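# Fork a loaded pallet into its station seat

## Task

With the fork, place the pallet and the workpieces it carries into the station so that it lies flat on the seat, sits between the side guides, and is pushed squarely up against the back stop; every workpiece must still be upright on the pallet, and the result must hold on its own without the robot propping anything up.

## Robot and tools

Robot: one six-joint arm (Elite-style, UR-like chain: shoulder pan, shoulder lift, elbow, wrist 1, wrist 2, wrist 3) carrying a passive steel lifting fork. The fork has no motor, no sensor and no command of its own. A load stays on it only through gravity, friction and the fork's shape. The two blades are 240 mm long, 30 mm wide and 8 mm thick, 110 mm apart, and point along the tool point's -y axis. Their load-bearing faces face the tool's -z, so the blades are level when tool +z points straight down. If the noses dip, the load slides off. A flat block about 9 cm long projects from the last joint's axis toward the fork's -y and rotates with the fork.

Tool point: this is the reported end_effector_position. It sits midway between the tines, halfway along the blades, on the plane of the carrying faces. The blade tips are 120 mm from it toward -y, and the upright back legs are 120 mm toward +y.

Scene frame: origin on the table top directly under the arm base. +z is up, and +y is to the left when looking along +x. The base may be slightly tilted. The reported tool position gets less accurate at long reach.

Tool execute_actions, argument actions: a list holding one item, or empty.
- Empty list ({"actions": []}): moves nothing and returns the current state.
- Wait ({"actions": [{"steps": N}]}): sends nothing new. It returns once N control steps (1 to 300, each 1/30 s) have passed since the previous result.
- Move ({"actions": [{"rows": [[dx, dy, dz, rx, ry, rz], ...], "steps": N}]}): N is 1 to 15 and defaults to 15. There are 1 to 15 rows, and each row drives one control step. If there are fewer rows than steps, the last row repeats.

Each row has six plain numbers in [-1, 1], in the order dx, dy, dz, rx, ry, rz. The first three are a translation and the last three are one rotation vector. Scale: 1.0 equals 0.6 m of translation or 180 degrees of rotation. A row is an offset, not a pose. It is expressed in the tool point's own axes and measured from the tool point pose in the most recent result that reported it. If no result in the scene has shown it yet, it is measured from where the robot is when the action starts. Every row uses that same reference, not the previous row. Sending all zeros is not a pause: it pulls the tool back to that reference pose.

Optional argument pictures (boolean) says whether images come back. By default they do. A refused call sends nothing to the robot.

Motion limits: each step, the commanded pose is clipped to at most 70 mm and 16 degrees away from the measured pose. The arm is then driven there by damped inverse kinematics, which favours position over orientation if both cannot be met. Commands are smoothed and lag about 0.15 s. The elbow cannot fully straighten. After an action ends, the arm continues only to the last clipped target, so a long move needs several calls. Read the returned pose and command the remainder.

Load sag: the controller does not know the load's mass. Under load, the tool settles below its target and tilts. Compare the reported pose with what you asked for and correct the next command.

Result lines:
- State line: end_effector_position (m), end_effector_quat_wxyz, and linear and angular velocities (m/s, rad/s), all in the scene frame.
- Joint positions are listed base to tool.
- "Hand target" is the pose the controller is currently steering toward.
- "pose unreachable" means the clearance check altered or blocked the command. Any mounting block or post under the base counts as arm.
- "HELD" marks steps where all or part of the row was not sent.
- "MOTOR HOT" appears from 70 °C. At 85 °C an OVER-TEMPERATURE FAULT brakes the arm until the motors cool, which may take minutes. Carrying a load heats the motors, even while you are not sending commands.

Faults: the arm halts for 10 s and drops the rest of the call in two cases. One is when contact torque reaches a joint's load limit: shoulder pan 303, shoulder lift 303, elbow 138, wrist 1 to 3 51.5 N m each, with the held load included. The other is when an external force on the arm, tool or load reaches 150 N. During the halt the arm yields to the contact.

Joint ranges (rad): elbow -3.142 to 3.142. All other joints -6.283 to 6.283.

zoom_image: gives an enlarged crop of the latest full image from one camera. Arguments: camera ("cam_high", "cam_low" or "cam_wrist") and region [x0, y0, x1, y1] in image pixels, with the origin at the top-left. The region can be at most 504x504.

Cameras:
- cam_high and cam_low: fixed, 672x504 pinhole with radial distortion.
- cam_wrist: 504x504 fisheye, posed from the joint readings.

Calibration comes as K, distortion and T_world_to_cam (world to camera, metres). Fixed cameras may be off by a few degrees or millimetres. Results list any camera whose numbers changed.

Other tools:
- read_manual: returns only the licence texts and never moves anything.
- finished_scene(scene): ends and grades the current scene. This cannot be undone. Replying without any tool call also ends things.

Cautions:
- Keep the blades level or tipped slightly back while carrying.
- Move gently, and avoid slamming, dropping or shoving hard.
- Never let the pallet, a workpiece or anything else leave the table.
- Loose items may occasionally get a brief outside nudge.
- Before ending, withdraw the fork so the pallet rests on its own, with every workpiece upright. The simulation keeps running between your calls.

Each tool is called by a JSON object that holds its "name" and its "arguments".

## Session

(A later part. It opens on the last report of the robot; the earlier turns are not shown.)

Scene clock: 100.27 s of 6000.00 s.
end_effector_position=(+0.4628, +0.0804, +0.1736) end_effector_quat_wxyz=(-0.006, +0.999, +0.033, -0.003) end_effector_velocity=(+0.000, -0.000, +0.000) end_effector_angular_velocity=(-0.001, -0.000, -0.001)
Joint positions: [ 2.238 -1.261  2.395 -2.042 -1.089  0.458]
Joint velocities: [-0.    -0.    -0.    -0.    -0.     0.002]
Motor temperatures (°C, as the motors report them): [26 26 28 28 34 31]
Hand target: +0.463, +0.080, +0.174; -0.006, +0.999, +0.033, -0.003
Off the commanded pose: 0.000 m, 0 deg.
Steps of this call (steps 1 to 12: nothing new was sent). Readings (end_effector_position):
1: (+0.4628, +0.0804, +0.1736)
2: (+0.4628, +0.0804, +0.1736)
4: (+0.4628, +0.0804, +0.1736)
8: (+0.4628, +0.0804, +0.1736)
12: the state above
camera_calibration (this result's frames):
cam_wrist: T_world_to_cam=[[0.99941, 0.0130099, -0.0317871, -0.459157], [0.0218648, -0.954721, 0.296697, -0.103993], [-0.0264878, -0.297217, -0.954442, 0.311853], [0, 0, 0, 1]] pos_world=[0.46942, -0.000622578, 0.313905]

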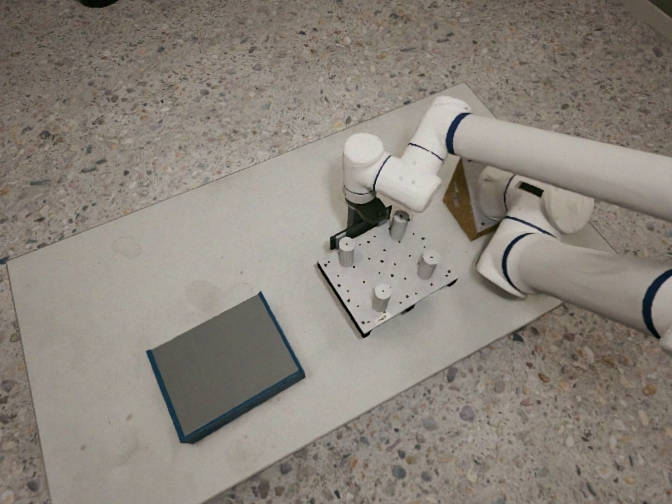

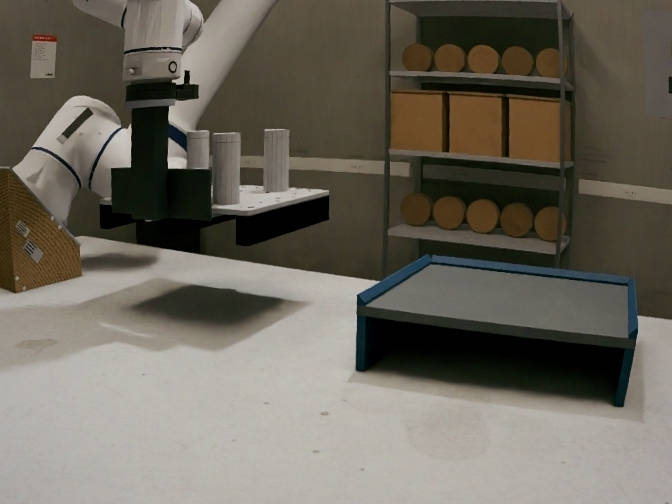

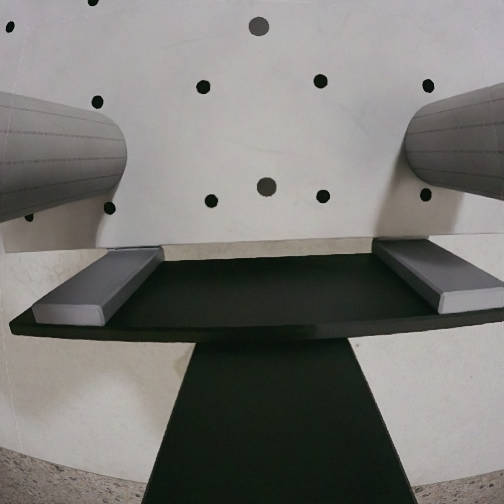

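{"name": "execute_actions", "arguments": {"actions": [{"rows":[[0.002,0,0,0,0,0],[0.005,0,0,0,0,0],[0.01,0,0,0,0,0],[0.017,0,0,0,0,0],[0.025,0,0,0,0,0],[0.034,0,0,0,0,0],[0.044,0.001,0,0,0,0],[0.055,0.002,0,0,0,0],[0.066,0.003,0,0,0,0],[0.077,0.005,0,0,0,0],[0.088,0.007,0,0,0,0],[0.099,0.009,0,0,0,0],[0.11,0.011,0,0,0,0],[0.121,0.013,0,0,0,0],[0.132,0.015,0,0,0,0]]}], "pictures": false}}

{"name": "execute_actions", "arguments": {"actions": [{"rows":[[0.048,0.009,0,0,0,0],[0.059,0.011,0,0,0,0],[0.07,0.013,0,0,0,0],[0.081,0.015,0,0,0,0],[0.092,0.017,0,0,0,0],[0.103,0.019,0,0,0,0],[0.114,0.021,0,0,0,0],[0.125,0.023,0,0,0,0],[0.136,0.025,0,0,0,0],[0.147,0.027,0,0,0,0],[0.158,0.029,0,0,0,0],[0.169,0.031,0,0,0,0],[0.18,0.033,0,0,0,0],[0.191,0.035,0,0,0,0],[0.202,0.037,0,0,0,0]]}], "pictures": false}}

{"name": "execute_actions", "arguments": {"actions": [{"rows":[[0.048,0.009,0,0,0,0],[0.059,0.011,0,0,0,0],[0.07,0.013,0,0,0,0],[0.081,0.015,0,0,0,0],[0.092,0.017,0,0,0,0],[0.103,0.019,0,0,0,0],[0.114,0.021,0,0,0,0],[0.125,0.023,0,0,0,0],[0.136,0.025,0,0,0,0],[0.147,0.027,0,0,0,0],[0.158,0.029,0,0,0,0],[0.169,0.031,0,0,0,0],[0.18,0.033,0,0,0,0],[0.191,0.035,0,0,0,0],[0.202,0.037,0,0,0,0]]}], "pictures": false}}

{"name": "execute_actions", "arguments": {"actions": [{"rows":[[0.048,0.009,0,0,0,0],[0.059,0.011,0,0,0,0],[0.07,0.013,0,0,0,0],[0.081,0.015,0,0,0,0],[0.092,0.017,0,0,0,0],[0.103,0.019,0,0,0,0],[0.114,0.021,0,0,0,0],[0.125,0.023,0,0,0,0],[0.136,0.025,0,0,0,0],[0.147,0.027,0,0,0,0],[0.158,0.029,0,0,0,0],[0.169,0.031,0,0,0,0],[0.18,0.033,0,0,0,0],[0.191,0.035,0,0,0,0],[0.202,0.037,0,0,0,0]]}], "pictures": false}}

{"name": "execute_actions", "arguments": {"actions": [{"rows":[[0.048,0.008,0,0,0,0],[0.059,0.008,0,0,0,0],[0.07,0.008,0,0,0,0],[0.081,0.008,0,0,0,0],[0.092,0.008,0,0,0,0],[0.103,0.008,0,0,0,0],[0.114,0.008,0,0,0,0],[0.125,0.008,0,0,0,0],[0.136,0.008,0,0,0,0],[0.147,0.008,0,0,0,0],[0.157,0.008,0,0,0,0],[0.166,0.008,0,0,0,0],[0.174,0.008,0,0,0,0],[0.181,0.008,0,0,0,0],[0.187,0.008,0,0,0,0]]}], "pictures": false}}

{"name": "execute_actions", "arguments": {"actions": [{"rows":[[0.032,0,0,0,0,0],[0.038,0,0.003,0,0,0],[0.043,0,0.006,0,0,0],[0.047,0,0.01,0,0,0],[0.05,0,0.014,0,0,0],[0.052,0,0.018,0,0,0],[0.053,0,0.021,0,0,0]]}]}}

{"name": "zoom_image", "arguments": {"camera": "cam_high", "region": [120, 260, 330, 450]}}

{"name": "zoom_image", "arguments": {"camera": "cam_low", "region": [330, 180, 672, 400]}}

Scene clock: 125.03 s of 6000.00 s.
end_effector_position=(+0.5197, +0.0793, +0.1741) end_effector_quat_wxyz=(-0.006, +0.999, +0.033, -0.003) end_effector_velocity=(+0.190, -0.019, +0.000) end_effector_angular_velocity=(-0.003, -0.000, +0.002)
Joint positions: [ 2.313 -1.205  2.305 -2.041 -1.044  0.527]
Joint velocities: [ 0.221  0.215 -0.317 -0.004  0.129  0.205]
Motor temperatures (°C, as the motors report them): [26 26 28 28 34 31]
Hand target: +0.541, +0.077, +0.174; -0.006, +0.999, +0.033, -0.002
Off the commanded pose: 0.023 m, 0 deg.
Steps of this call (steps 1 to 90: nothing new was sent; then 21.27 s passed at rest; steps 91 to 105: all 15 steps of this action). Readings (end_effector_position):
91: (+0.4628, +0.0804, +0.1736)
92: (+0.4630, +0.0804, +0.1735)
94: (+0.4653, +0.0806, +0.1736)
98: (+0.4787, +0.0814, +0.1738)
105: the state above

Scene clock: 125.53 s of 6000.00 s.
end_effector_position=(+0.6188, +0.0681, +0.1741) end_effector_quat_wxyz=(-0.006, +0.999, +0.033, -0.002) end_effector_velocity=(+0.197, -0.022, -0.002) end_effector_angular_velocity=(-0.001, +0.002, +0.001)
Joint positions: [ 2.412 -1.094  2.133 -2.032 -0.988  0.623]
Joint velocities: [ 0.173  0.22  -0.352  0.036  0.093  0.172]
Motor temperatures (°C, as the motors report them): [26 26 28 28 34 31]
Hand target: +0.640, +0.066, +0.174; -0.006, +0.999, +0.033, -0.002
Off the commanded pose: 0.023 m, 0 deg.
Steps of this call (steps 1 to 15: all 15 steps of this action). Readings (end_effector_position):
1: (+0.5261, +0.0786, +0.1741)
2: (+0.5326, +0.0779, +0.1742)
4: (+0.5457, +0.0764, +0.1745)
8: (+0.5722, +0.0735, +0.1745)
15: the state above

Scene clock: 126.03 s of 6000.00 s.
end_effector_position=(+0.7181, +0.0569, +0.1740) end_effector_quat_wxyz=(-0.006, +0.999, +0.033, -0.002) end_effector_velocity=(+0.196, -0.023, -0.001) end_effector_angular_velocity=(+0.000, +0.000, -0.002)
Joint positions: [ 2.487 -0.984  1.949 -2.003 -0.948  0.702]
Joint velocities: [ 0.132  0.22  -0.378  0.076  0.067  0.142]
Motor temperatures (°C, as the motors report them): [26 26 28 28 34 31]
Hand target: +0.739, +0.055, +0.174; -0.006, +0.999, +0.033, -0.002
Off the commanded pose: 0.023 m, 0 deg.
Steps of this call (steps 1 to 15: all 15 steps of this action). Readings (end_effector_position):
1: (+0.6255, +0.0673, +0.1741)
2: (+0.6320, +0.0666, +0.1742)
4: (+0.6450, +0.0652, +0.1744)
8: (+0.6715, +0.0622, +0.1743)
15: the state above

Scene clock: 126.53 s of 6000.00 s.
end_effector_position=(+0.8173, +0.0457, +0.1739) end_effector_quat_wxyz=(-0.006, +0.999, +0.033, -0.002) end_effector_velocity=(+0.196, -0.022, -0.002) end_effector_angular_velocity=(-0.002, -0.000, +0.002)
Joint positions: [ 2.547 -0.872  1.75  -1.954 -0.918  0.767]
Joint velocities: [ 0.107  0.228 -0.414  0.112  0.05   0.118]
Motor temperatures (°C, as the motors report them): [26 26 28 28 34 31]
Hand target: +0.839, +0.043, +0.174; -0.006, +0.999, +0.033, -0.002
Off the commanded pose: 0.023 m, 0 deg.
Steps of this call (steps 1 to 15: all 15 steps of this action). Readings (end_effector_position):
1: (+0.7247, +0.0561, +0.1740)
2: (+0.7312, +0.0554, +0.1741)
4: (+0.7443, +0.0540, +0.1742)
8: (+0.7707, +0.0510, +0.1741)
15: the state above

Scene clock: 127.03 s of 6000.00 s.
end_effector_position=(+0.9129, +0.0477, +0.1738) end_effector_quat_wxyz=(-0.006, +0.999, +0.033, -0.001) end_effector_velocity=(+0.150, +0.007, -0.002) end_effector_angular_velocity=(+0.001, +0.003, -0.001)
Joint positions: [ 2.602 -0.772  1.545 -1.89  -0.893  0.83 ]
Joint velocities: [ 0.082  0.164 -0.339  0.12   0.035  0.093]
Motor temperatures (°C, as the motors report them): [26 26 28 28 34 31]
Hand target: +0.928, +0.049, +0.174; -0.006, +0.999, +0.033, -0.001
Off the commanded pose: 0.017 m, 0 deg.
Steps of this call (steps 1 to 15: all 15 steps of this action). Readings (end_effector_position):
1: (+0.8239, +0.0450, +0.1739)
2: (+0.8304, +0.0444, +0.1739)
4: (+0.8433, +0.0442, +0.1740)
8: (+0.8695, +0.0452, +0.1740)
15: the state above

Scene clock: 127.53 s of 6000.00 s.
end_effector_position=(+0.9442, +0.0499, +0.1615) end_effector_quat_wxyz=(-0.005, +0.999, +0.033, -0.001) end_effector_velocity=(+0.005, +0.001, -0.003) end_effector_angular_velocity=(-0.000, -0.001, +0.001)
Joint positions: [ 2.627 -0.731  1.481 -1.884 -0.882  0.859]
Joint velocities: [ 0.004  0.006 -0.008 -0.002  0.002  0.005]
Motor temperatures (°C, as the motors report them): [26 26 28 28 34 31]
Hand target: +0.945, +0.050, +0.161; -0.005, +0.999, +0.033, -0.001
Off the commanded pose: 0.000 m, 0 deg.
Steps of this call (steps 1 to 15: all 15 steps of this action). Readings (end_effector_position):
1: (+0.9177, +0.0480, +0.1738)
2: (+0.9220, +0.0483, +0.1738)
4: (+0.9297, +0.0490, +0.1725)
8: (+0.9401, +0.0498, +0.1654)
15: the state above
camera_calibration (this result's frames):
cam_wrist: T_world_to_cam=[[0.999501, 0.0119454, -0.0292474, -0.940714], [0.0201351, -0.95424, 0.298362, -0.138738], [-0.024345, -0.298802, -0.954004, 0.30201], [0, 0, 0, 1]] pos_world=[0.950391, -0.0309109, 0.302]

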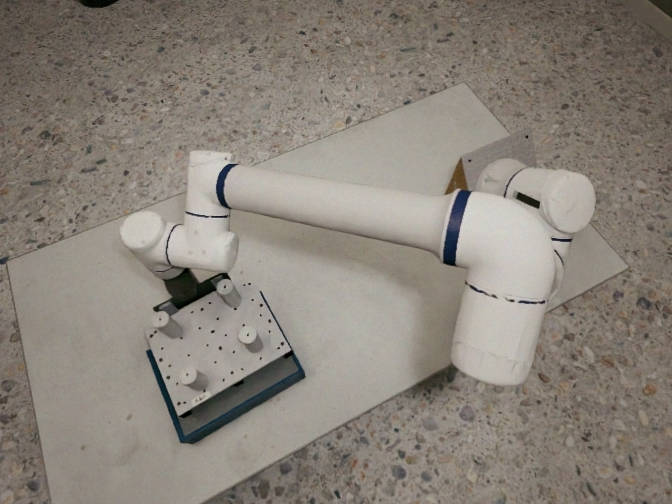

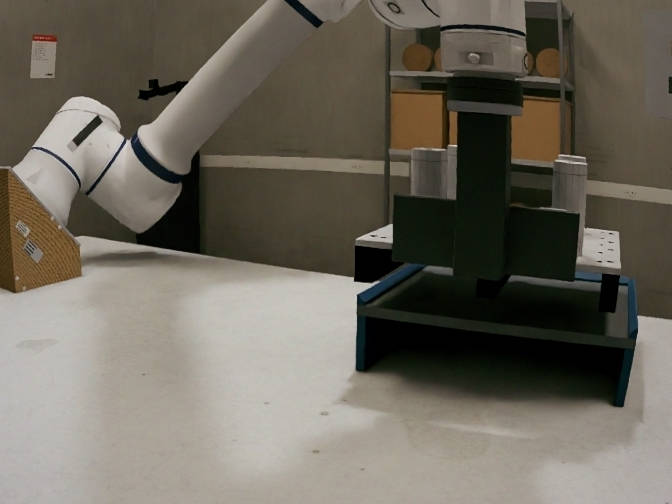

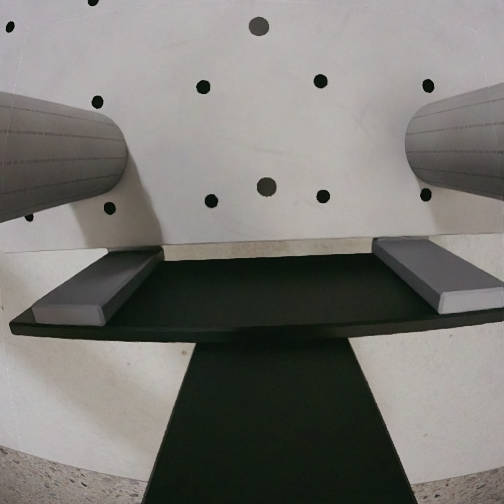

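Region (120, 260, 330, 450) of cam_high's 672x504 image, scaled by 2.400, with more detail than that image has; it fills the top 456 rows of this view, and the rest is white.

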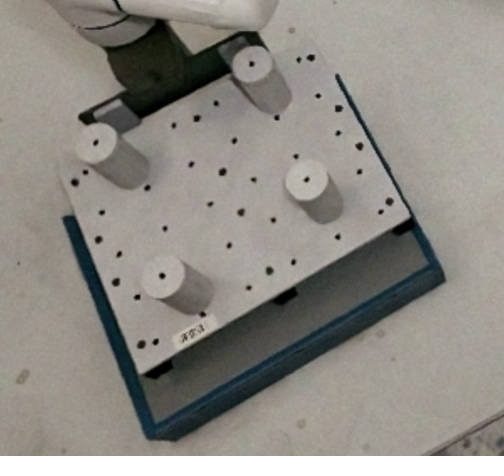

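Region (330, 180, 672, 400) of cam_low's 672x504 image, scaled by 1.474, with more detail than that image has; it fills the top 324 rows of this view, and the rest is white.

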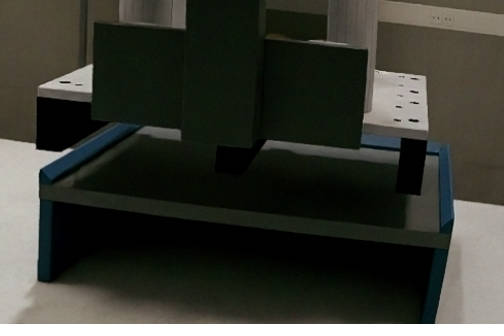

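{"name": "execute_actions", "arguments": {"actions": [{"rows":[[0.002,0,0,0,0,0],[0.005,0,0,0,0,0],[0.008,0,0.002,0,0,0],[0.011,0,0.005,0,0,0],[0.014,0,0.008,0,0,0],[0.017,0,0.011,0,0,0],[0.017,0,0.014,0,0,0],[0.017,0,0.017,0,0,0],[0.017,0,0.02,0,0,0]]}]}}

{"name": "zoom_image", "arguments": {"camera": "cam_high", "region": [120, 260, 330, 450]}}

{"name": "zoom_image", "arguments": {"camera": "cam_low", "region": [330, 180, 672, 400]}}

Scene clock: 137.33 s of 6000.00 s.
end_effector_position=(+0.9542, +0.0507, +0.1501) end_effector_quat_wxyz=(-0.005, +0.999, +0.033, -0.001) end_effector_velocity=(+0.001, -0.001, -0.007) end_effector_angular_velocity=(+0.000, +0.002, -0.001)
Joint positions: [ 2.639 -0.714  1.465 -1.895 -0.877  0.874]
Joint velocities: [ 0.005  0.006  0.001 -0.009  0.001  0.006]
Motor temperatures (°C, as the motors report them): [26 26 28 28 34 31]
Hand target: +0.954, +0.051, +0.149; -0.005, +0.999, +0.033, -0.001
Off the commanded pose: 0.001 m, 0 deg.
Steps of this call (steps 1 to 90: nothing new was sent; then 6.30 s passed at rest; steps 91 to 105: all 15 steps of this action). Readings (end_effector_position):
91: (+0.9446, +0.0499, +0.1612)
92: (+0.9449, +0.0499, +0.1613)
94: (+0.9467, +0.0500, +0.1611)
98: (+0.9519, +0.0505, +0.1564)
105: the state above
camera_calibration (this result's frames):
cam_wrist: T_world_to_cam=[[0.999501, 0.0119614, -0.029241, -0.951034], [0.0201497, -0.954226, 0.298407, -0.134814], [-0.0243332, -0.298847, -0.953991, 0.291567], [0, 0, 0, 1]] pos_world=[0.960371, -0.0301335, 0.290573]

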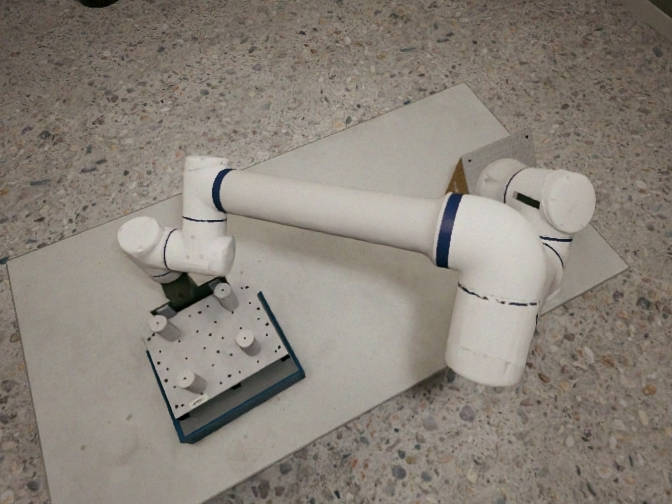

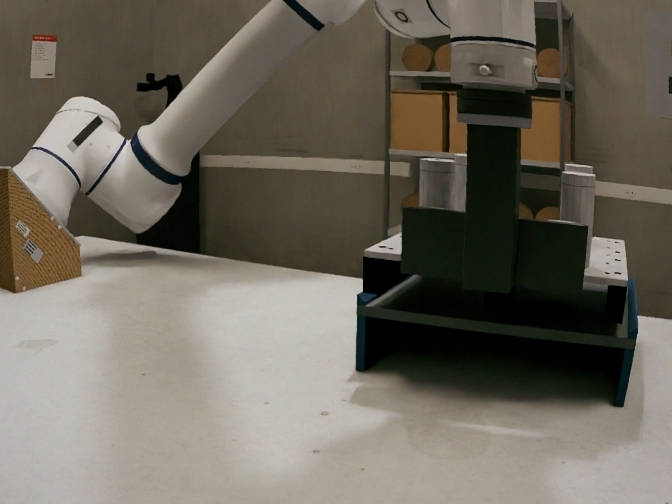

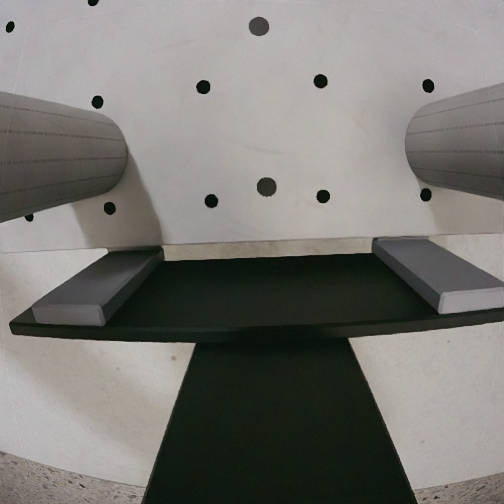

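Region (120, 260, 330, 450) of cam_high's 672x504 image, scaled by 2.400, with more detail than that image has; it fills the top 456 rows of this view, and the rest is white.

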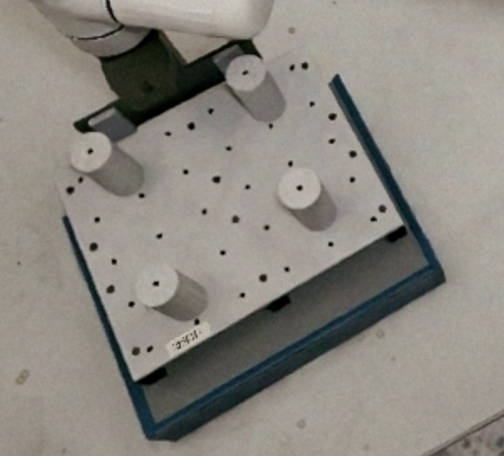

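Region (330, 180, 672, 400) of cam_low's 672x504 image, scaled by 1.474, with more detail than that image has; it fills the top 324 rows of this view, and the rest is white.

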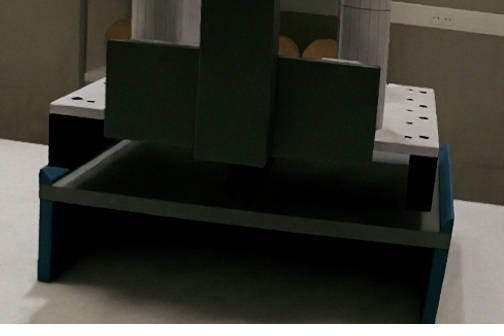

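{"name": "execute_actions", "arguments": {"actions": [{"rows":[[0,0,0.002,0,0,0],[0,0,0.004,0,0,0],[0,0,0.006,0,0,0],[0,0,0.007,0,0,0],[0,0,0.008,0,0,0],[0,0,0.009,0,0,0],[0,0,0.01,0,0,0],[0,0,0.011,0,0,0],[0,0,0.012,0,0,0],[0,0,0.013,0,0,0],[0,0,0.014,0,0,0]]}]}}

{"name": "zoom_image", "arguments": {"camera": "cam_high", "region": [120, 260, 330, 450]}}

{"name": "zoom_image", "arguments": {"camera": "cam_low", "region": [330, 230, 672, 360]}}

Scene clock: 147.97 s of 6000.00 s.
end_effector_position=(+0.9542, +0.0507, +0.1421) end_effector_quat_wxyz=(-0.005, +0.999, +0.033, -0.001) end_effector_velocity=(+0.001, -0.001, -0.003) end_effector_angular_velocity=(-0.001, -0.004, +0.001)
Joint positions: [ 2.644 -0.709  1.469 -1.908 -0.875  0.88 ]
Joint velocities: [ 0.001  0.002  0.002 -0.01   0.002  0.004]
Motor temperatures (°C, as the motors report them): [26 26 28 28 34 31]
Hand target: +0.954, +0.051, +0.142; -0.005, +0.999, +0.033, -0.001
Off the commanded pose: 0.000 m, 0 deg.
Steps of this call (steps 1 to 90: nothing new was sent; then 7.13 s passed at rest; steps 91 to 105: all 15 steps of this action). Readings (end_effector_position):
91: (+0.9544, +0.0507, +0.1495)
92: (+0.9545, +0.0507, +0.1494)
94: (+0.9545, +0.0507, +0.1483)
98: (+0.9543, +0.0507, +0.1455)
105: the state above
camera_calibration (this result's frames):
cam_wrist: T_world_to_cam=[[0.9995, 0.0119584, -0.0292775, -0.951241], [0.0201579, -0.954224, 0.298411, -0.132372], [-0.0243688, -0.298852, -0.953988, 0.284008], [0, 0, 0, 1]] pos_world=[0.960355, -0.030061, 0.282592]

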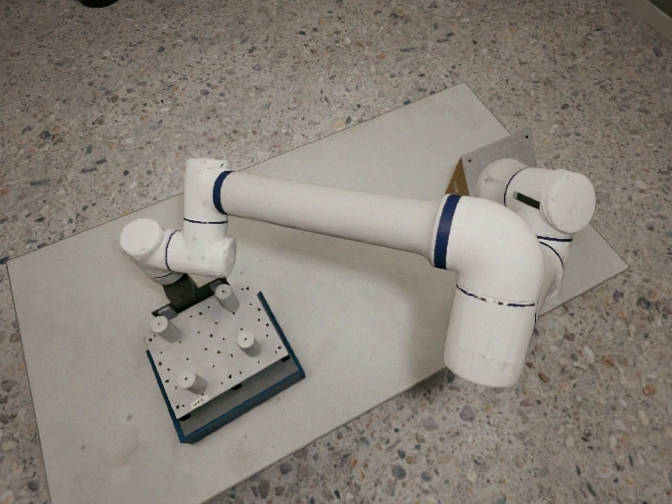

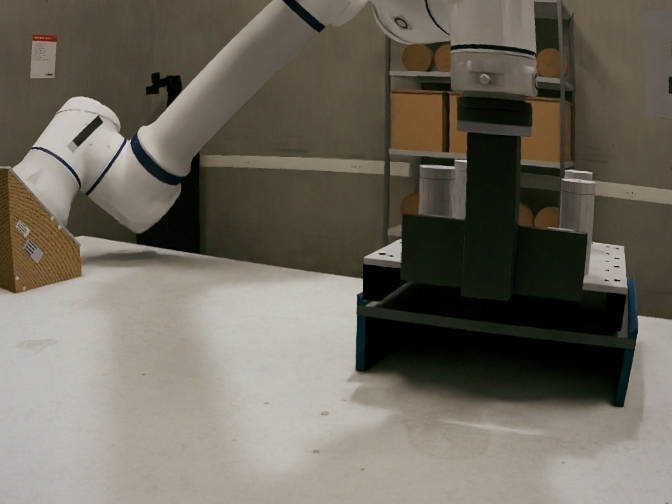

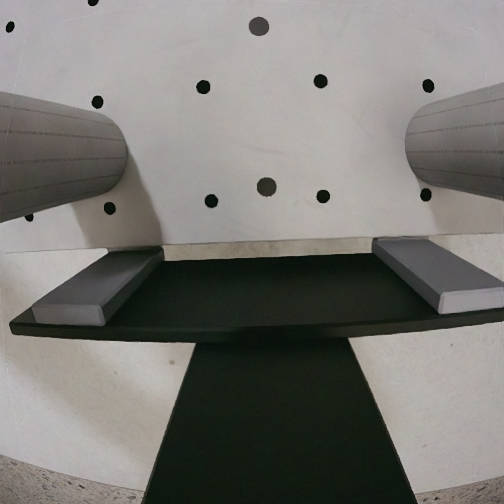

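Region (120, 260, 330, 450) of cam_high's 672x504 image, scaled by 2.400, with more detail than that image has; it fills the top 456 rows of this view, and the rest is white.

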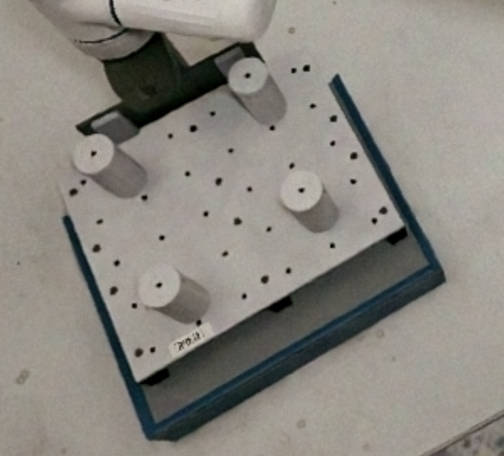

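Region (330, 230, 672, 360) of cam_low's 672x504 image, scaled by 1.474, with more detail than that image has; it fills the top 192 rows of this view, and the rest is white.

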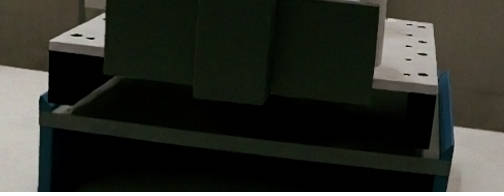

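Inside the guides. Continue down.

{"name": "execute_actions", "arguments": {"actions": [{"rows":[[0,0,0.002,0,0,0],[0,0,0.003,0,0,0],[0,0,0.004,0,0,0],[0,0,0.005,0,0,0],[0,0,0.006,0,0,0],[0,0,0.007,0,0,0],[0,0,0.008,0,0,0],[0,0,0.009,0,0,0],[0,0,0.01,0,0,0],[0,0,0.012,0,0,0],[0,0,0.014,0,0,0],[0,0,0.016,0,0,0],[0,0,0.018,0,0,0],[0,0,0.02,0,0,0]]}], "pictures": false}}

{"name": "execute_actions", "arguments": {"actions": [{"steps":12}]}}

{"name": "zoom_image", "arguments": {"camera": "cam_high", "region": [120, 260, 330, 450]}}

Scene clock: 154.20 s of 6000.00 s.
end_effector_position=(+0.9541, +0.0508, +0.1326) end_effector_quat_wxyz=(-0.005, +0.999, +0.033, -0.001) end_effector_velocity=(+0.000, +0.000, -0.029) end_effector_angular_velocity=(+0.001, +0.000, -0.001)
Joint positions: [ 2.65  -0.704  1.475 -1.924 -0.873  0.887]
Joint velocities: [ 0.019  0.018  0.016 -0.047  0.008  0.023]
Motor temperatures (°C, as the motors report them): [26 26 28 28 34 31]
Hand target: +0.954, +0.051, +0.130; -0.005, +0.999, +0.033, -0.001
Off the commanded pose: 0.002 m, 0 deg.
Steps of this call (steps 1 to 90: nothing new was sent; then 2.73 s passed at rest; steps 91 to 105: all 15 steps of this action). Readings (end_effector_position):
91: (+0.9542, +0.0507, +0.1417)
92: (+0.9542, +0.0507, +0.1415)
94: (+0.9542, +0.0508, +0.1407)
98: (+0.9542, +0.0508, +0.1385)
105: the state above

Scene clock: 154.60 s of 6000.00 s.
end_effector_position=(+0.9542, +0.0509, +0.1301) end_effector_quat_wxyz=(-0.005, +0.999, +0.033, -0.001) end_effector_velocity=(+0.000, +0.000, -0.000) end_effector_angular_velocity=(-0.000, -0.000, +0.001)
Joint positions: [ 2.652 -0.702  1.476 -1.928 -0.872  0.889]
Joint velocities: [ 0.001  0.    -0.001 -0.     0.     0.   ]
Motor temperatures (°C, as the motors report them): [26 26 28 28 34 31]
Hand target: +0.954, +0.051, +0.130; -0.005, +0.999, +0.033, -0.001
Off the commanded pose: 0.000 m, 0 deg.
Steps of this call (steps 1 to 12: nothing new was sent). Readings (end_effector_position):
1: (+0.9541, +0.0508, +0.1317)
2: (+0.9541, +0.0508, +0.1312)
4: (+0.9542, +0.0509, +0.1307)
8: (+0.9542, +0.0508, +0.1302)
12: the state above
camera_calibration (this result's frames):
cam_wrist: T_world_to_cam=[[0.999498, 0.0119636, -0.0293211, -0.951548], [0.020176, -0.954221, 0.29842, -0.128712], [-0.0244087, -0.298862, -0.953984, 0.272672], [0, 0, 0, 1]] pos_world=[0.960323, -0.0299446, 0.270635]

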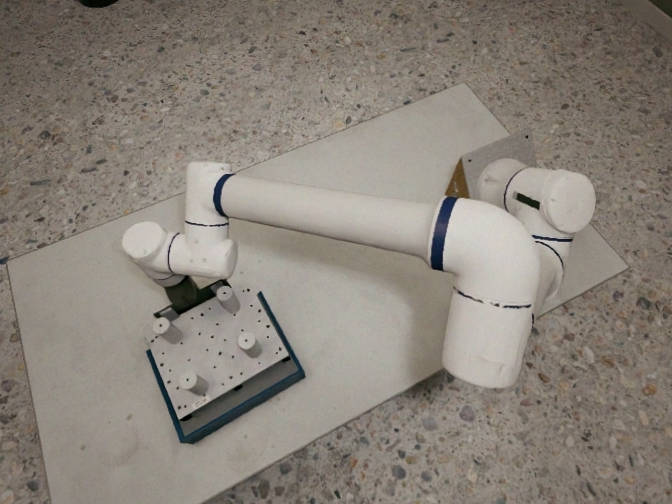

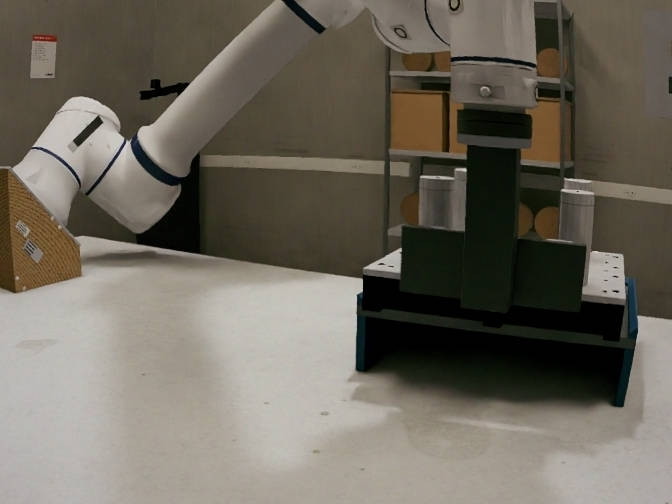

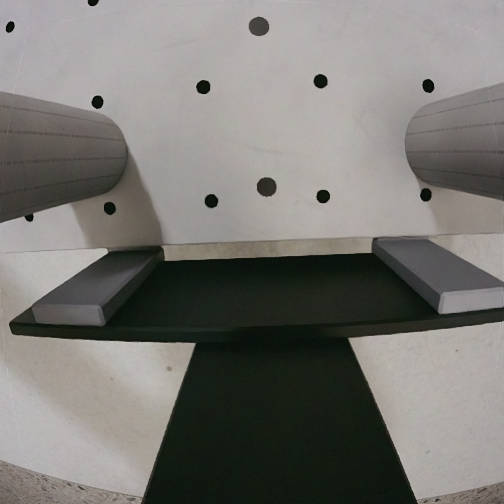

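Region (120, 260, 330, 450) of cam_high's 672x504 image, scaled by 2.400, with more detail than that image has; it fills the top 456 rows of this view, and the rest is white.

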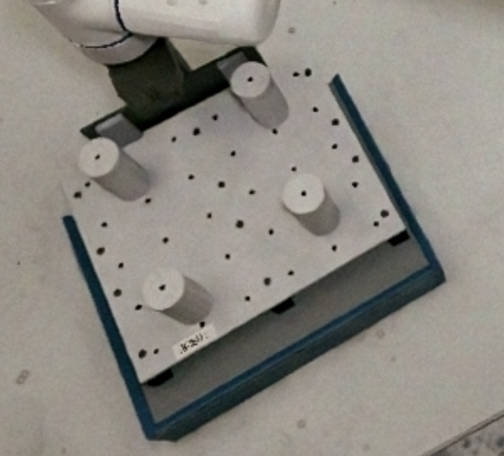

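{"name": "zoom_image", "arguments": {"camera": "cam_low", "region": [345, 260, 425, 330]}}

{"name": "zoom_image", "arguments": {"camera": "cam_low", "region": [580, 270, 660, 360]}}

Region (345, 260, 425, 330) of cam_low's 672x504 image, scaled by 6.300, with more detail than that image has; it fills the top 441 rows of this view, and the rest is white.

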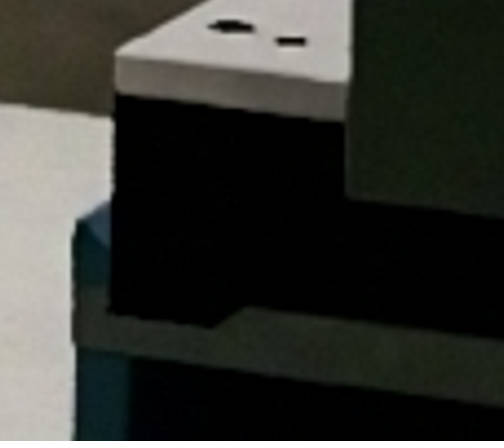

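Region (580, 270, 660, 360) of cam_low's 672x504 image, scaled by 5.600, with more detail than that image has.

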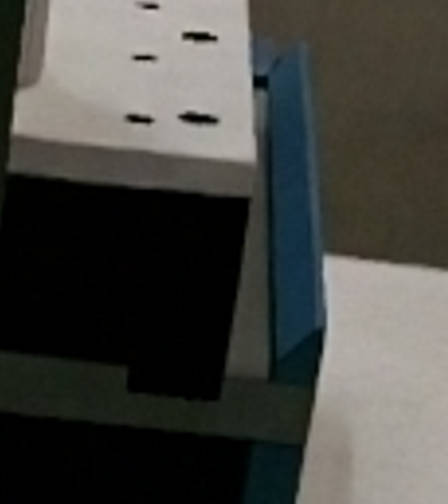

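{"name": "execute_actions", "arguments": {"actions": [{"rows":[[0.002,0,0,0,0,0],[0.003,0,0.001,0,0,0],[0.003,0,0.002,0,0,0],[0.003,0,0.003,0,0,0],[0.003,0,0.004,0,0,0],[0.003,0,0.005,0,0,0],[0.003,0,0.006,0,0,0],[0.003,0,0.007,0,0,0],[0.003,0,0.008,0,0,0],[0.003,0,0.01,0,0,0],[0.003,0,0.012,0,0,0],[0.003,0,0.014,0,0,0],[0.003,0,0.016,0,0,0],[0.003,0,0.018,0,0,0],[0.003,0,0.02,0,0,0]]}], "pictures": false}}

{"name": "execute_actions", "arguments": {"actions": [{"steps":12}]}}

{"name": "zoom_image", "arguments": {"camera": "cam_high", "region": [120, 260, 330, 450]}}

Scene clock: 170.43 s of 6000.00 s.
end_effector_position=(+0.9561, +0.0510, +0.1222) end_effector_quat_wxyz=(-0.005, +0.999, +0.033, -0.001) end_effector_velocity=(-0.002, +0.001, -0.035) end_effector_angular_velocity=(+0.001, +0.004, -0.001)
Joint positions: [ 2.658 -0.695  1.476 -1.94  -0.869  0.897]
Joint velocities: [ 0.023  0.021  0.019 -0.053  0.008  0.025]
Motor temperatures (°C, as the motors report them): [26 26 28 28 34 31]
Hand target: +0.956, +0.051, +0.118; -0.005, +0.999, +0.033, -0.001
Off the commanded pose: 0.004 m, 0 deg.
Steps of this call (steps 1 to 90: nothing new was sent; then 12.33 s passed at rest; steps 91 to 105: all 15 steps of this action). Readings (end_effector_position):
91: (+0.9542, +0.0508, +0.1301)
92: (+0.9543, +0.0508, +0.1300)
94: (+0.9552, +0.0509, +0.1296)
98: (+0.9558, +0.0510, +0.1277)
105: the state above

Scene clock: 170.83 s of 6000.00 s.
end_effector_position=(+0.9559, +0.0511, +0.1182) end_effector_quat_wxyz=(-0.005, +0.999, +0.033, -0.001) end_effector_velocity=(-0.000, -0.001, +0.001) end_effector_angular_velocity=(+0.000, -0.001, -0.002)
Joint positions: [ 2.661 -0.693  1.478 -1.946 -0.869  0.899]
Joint velocities: [-0.002  0.     0.001 -0.001  0.     0.   ]
Motor temperatures (°C, as the motors report them): [26 26 28 28 34 31]
Hand target: +0.956, +0.051, +0.118; -0.005, +0.999, +0.033, -0.001
Off the commanded pose: 0.000 m, 0 deg.
Steps of this call (steps 1 to 12: nothing new was sent). Readings (end_effector_position):
1: (+0.9560, +0.0511, +0.1209)
2: (+0.9559, +0.0510, +0.1200)
4: (+0.9559, +0.0511, +0.1190)
8: (+0.9559, +0.0511, +0.1184)
12: the state above
camera_calibration (this result's frames):
cam_wrist: T_world_to_cam=[[0.999497, 0.0119745, -0.0293758, -0.953637], [0.020203, -0.954219, 0.298426, -0.124991], [-0.0244575, -0.29887, -0.95398, 0.261452], [0, 0, 0, 1]] pos_world=[0.962076, -0.029709, 0.258706]

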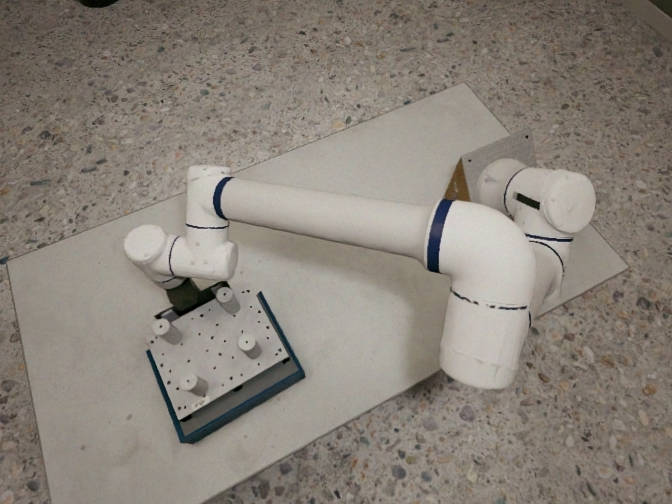

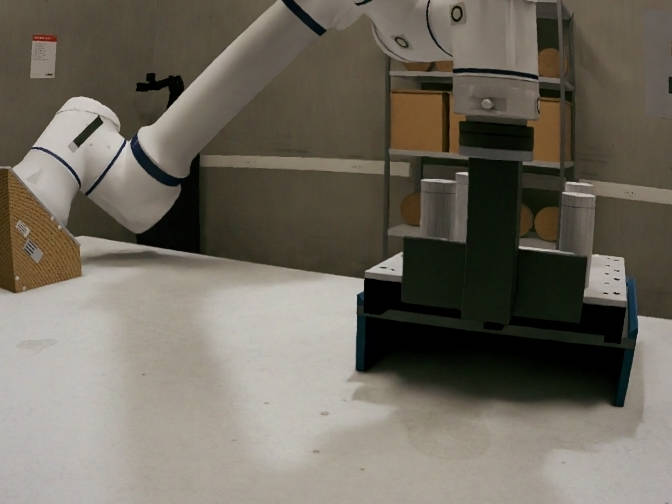

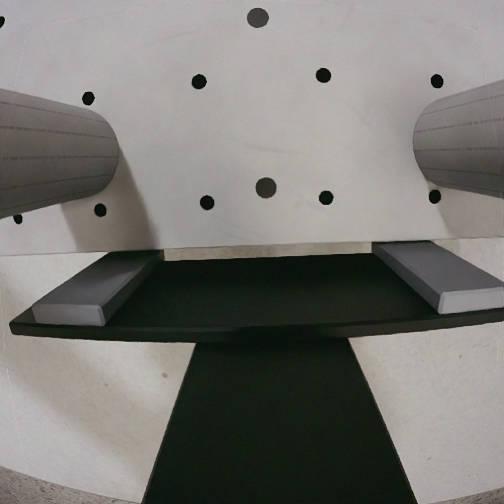

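Region (120, 260, 330, 450) of cam_high's 672x504 image, scaled by 2.400, with more detail than that image has; it fills the top 456 rows of this view, and the rest is white.

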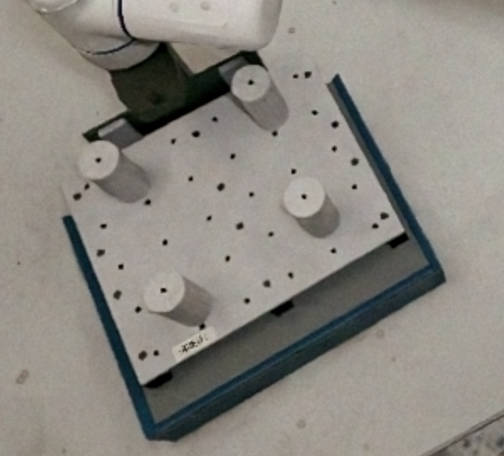

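{"name": "execute_actions", "arguments": {"actions": [{"rows":[[0,-0.003,0,0,0,0],[0,-0.006,0,0,0,0],[0,-0.009,0,0,0,0],[0,-0.013,0,0,0,0],[0,-0.017,0,0,0,0],[0,-0.021,0,0,0,0],[0,-0.025,0,0,0,0],[0,-0.029,0,0,0,0],[0,-0.033,0,0,0,0],[0,-0.037,0,0,0,0],[0,-0.041,0,0,0,0],[0,-0.045,0,0,0,0],[0,-0.049,0,0,0,0],[0,-0.053,0,0,0,0],[0,-0.056,0,0,0,0]]}], "pictures": false}}

{"name": "execute_actions", "arguments": {"actions": [{"steps":15}]}}

{"name": "zoom_image", "arguments": {"camera": "cam_high", "region": [160, 340, 320, 450]}}

Scene clock: 181.47 s of 6000.00 s.
end_effector_position=(+0.9542, +0.0774, +0.1184) end_effector_quat_wxyz=(-0.005, +0.999, +0.033, -0.001) end_effector_velocity=(-0.004, +0.068, +0.001) end_effector_angular_velocity=(-0.001, -0.001, +0.001)
Joint positions: [ 2.677 -0.721  1.496 -1.948 -0.862  0.919]
Joint velocities: [ 0.042 -0.074  0.046 -0.008  0.016  0.051]
Motor temperatures (°C, as the motors report them): [26 26 28 28 34 31]
Hand target: +0.954, +0.085, +0.119; -0.005, +0.999, +0.033, -0.001
Off the commanded pose: 0.007 m, 0 deg.
Steps of this call (steps 1 to 90: nothing new was sent; then 7.13 s passed at rest; steps 91 to 105: all 15 steps of this action). Readings (end_effector_position):
91: (+0.9559, +0.0511, +0.1181)
92: (+0.9558, +0.0514, +0.1180)
94: (+0.9557, +0.0536, +0.1180)
98: (+0.9552, +0.0611, +0.1182)
105: the state above

Scene clock: 181.97 s of 6000.00 s.
end_effector_position=(+0.9537, +0.0845, +0.1185) end_effector_quat_wxyz=(-0.005, +0.999, +0.033, -0.001) end_effector_velocity=(-0.000, +0.001, -0.001) end_effector_angular_velocity=(+0.000, +0.000, +0.002)
Joint positions: [ 2.681 -0.729  1.501 -1.949 -0.861  0.924]
Joint velocities: [ 0.001 -0.     0.    -0.001  0.     0.   ]
Motor temperatures (°C, as the motors report them): [26 26 28 28 34 31]
Hand target: +0.954, +0.085, +0.119; -0.005, +0.999, +0.033, -0.001
Off the commanded pose: 0.000 m, 0 deg.
Steps of this call (steps 1 to 15: nothing new was sent). Readings (end_effector_position):
1: (+0.9540, +0.0797, +0.1185)
2: (+0.9540, +0.0813, +0.1185)
4: (+0.9538, +0.0830, +0.1185)
8: (+0.9537, +0.0841, +0.1185)
15: the state above
camera_calibration (this result's frames):
cam_wrist: T_world_to_cam=[[0.999494, 0.0120022, -0.0294665, -0.951804], [0.0202569, -0.954214, 0.298439, -0.09323], [-0.0245355, -0.298885, -0.953974, 0.271751], [0, 0, 0, 1]] pos_world=[0.959878, 0.00368483, 0.259021]

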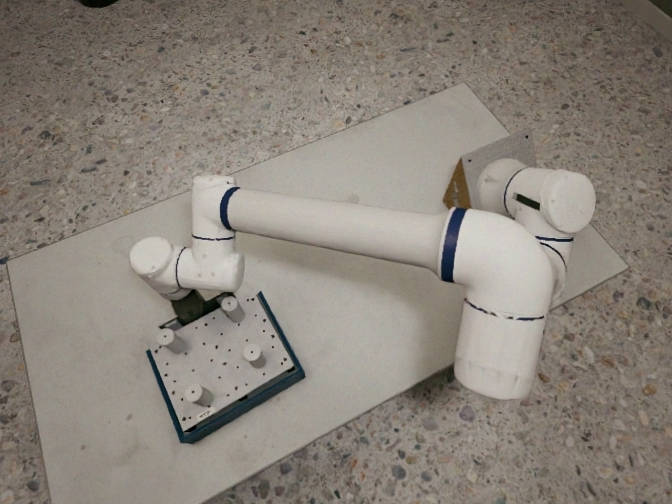

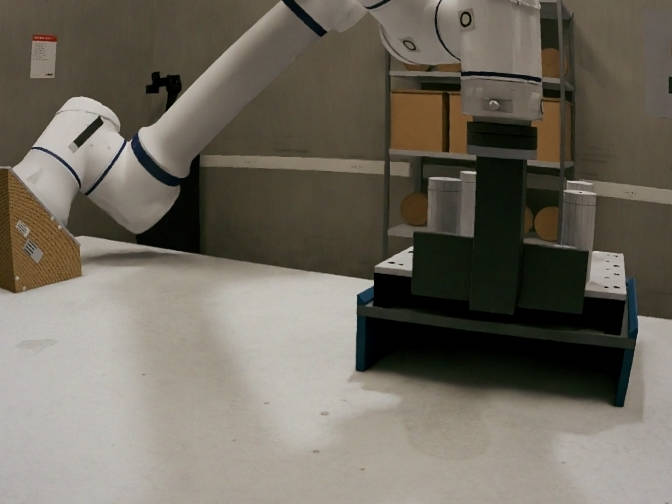

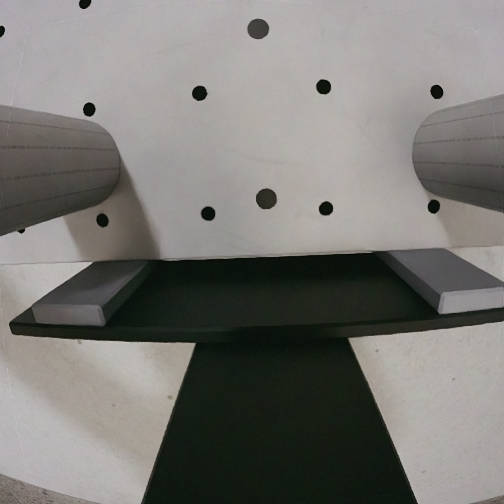

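Region (160, 340, 320, 450) of cam_high's 672x504 image, scaled by 3.150, with more detail than that image has; it fills the top 346 rows of this view, and the rest is white.

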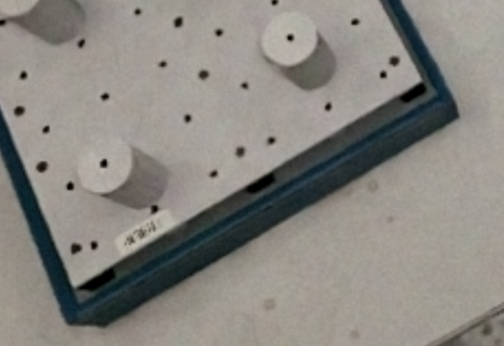

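{"name": "execute_actions", "arguments": {"actions": [{"rows":[[0,-0.002,0,0,0,0],[0,-0.004,0,0,0,0],[0,-0.005,0,0,0,0]]}]}}

{"name": "zoom_image", "arguments": {"camera": "cam_high", "region": [170, 400, 220, 445]}}

{"name": "zoom_image", "arguments": {"camera": "cam_high", "region": [265, 345, 315, 390]}}

Scene clock: 188.17 s of 6000.00 s.
end_effector_position=(+0.9535, +0.0874, +0.1185) end_effector_quat_wxyz=(-0.005, +0.999, +0.033, -0.001) end_effector_velocity=(+0.000, +0.001, +0.000) end_effector_angular_velocity=(+0.000, +0.000, +0.000)
Joint positions: [ 2.683 -0.732  1.503 -1.949 -0.86   0.926]
Joint velocities: [ 0.001 -0.    -0.001  0.002  0.    -0.   ]
Motor temperatures (°C, as the motors report them): [26 26 28 28 34 31]
Hand target: +0.953, +0.087, +0.119; -0.005, +0.999, +0.033, -0.001
Off the commanded pose: 0.000 m, 0 deg.
Steps of this call (steps 1 to 90: nothing new was sent; then 2.70 s passed at rest; steps 91 to 105: all 15 steps of this action). Readings (end_effector_position):
91: (+0.9537, +0.0845, +0.1185)
92: (+0.9537, +0.0848, +0.1185)
94: (+0.9536, +0.0861, +0.1185)
98: (+0.9535, +0.0872, +0.1185)
105: the state above
camera_calibration (this result's frames):
cam_wrist: T_world_to_cam=[[0.999493, 0.0119942, -0.029481, -0.951635], [0.0202536, -0.954213, 0.29844, -0.0903976], [-0.0245516, -0.298886, -0.953973, 0.27267], [0, 0, 0, 1]] pos_world=[0.959679, 0.00665265, 0.259043]

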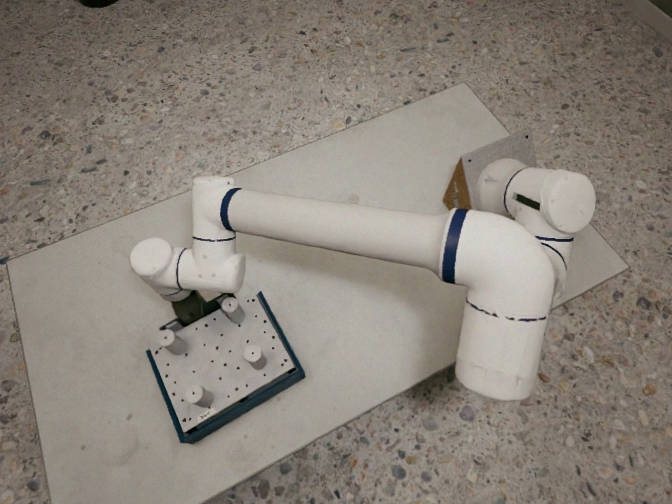

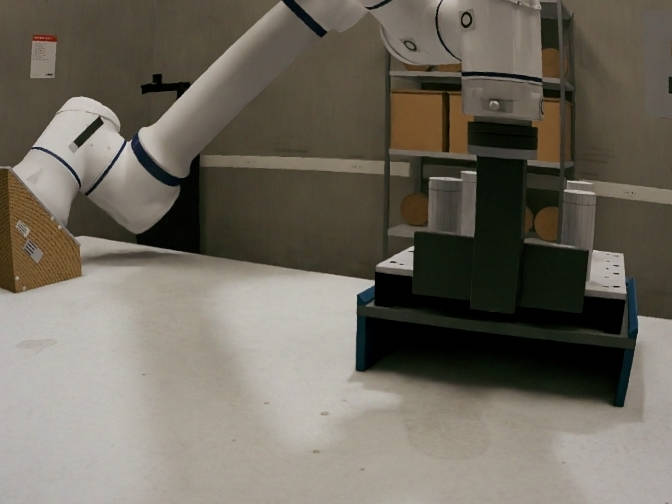

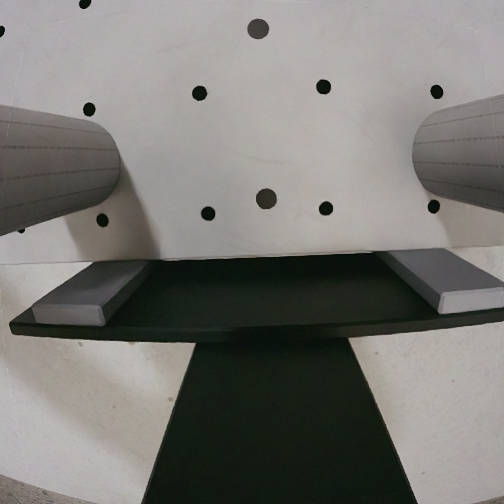

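Region (170, 400, 220, 445) of cam_high's 672x504 image, scaled by 10.080, with more detail than that image has; it fills the top 454 rows of this view, and the rest is white.

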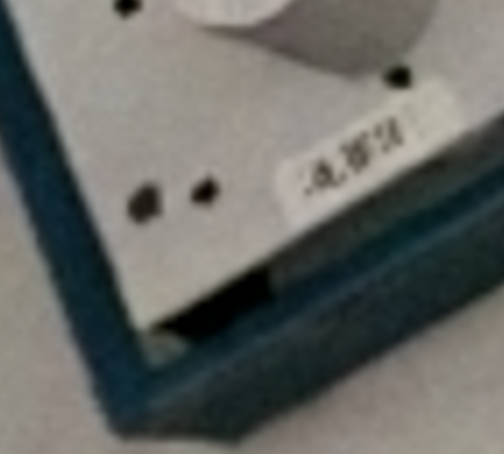

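Region (265, 345, 315, 390) of cam_high's 672x504 image, scaled by 10.080, with more detail than that image has; it fills the top 454 rows of this view, and the rest is white.

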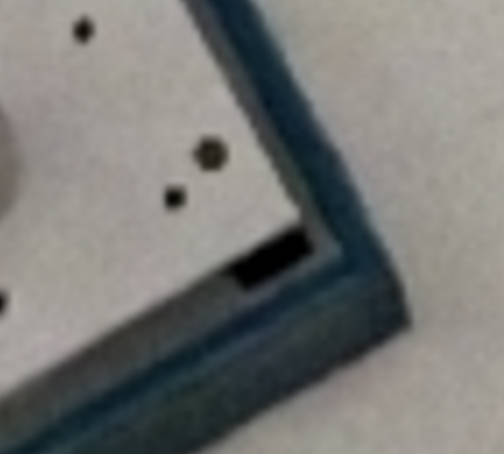

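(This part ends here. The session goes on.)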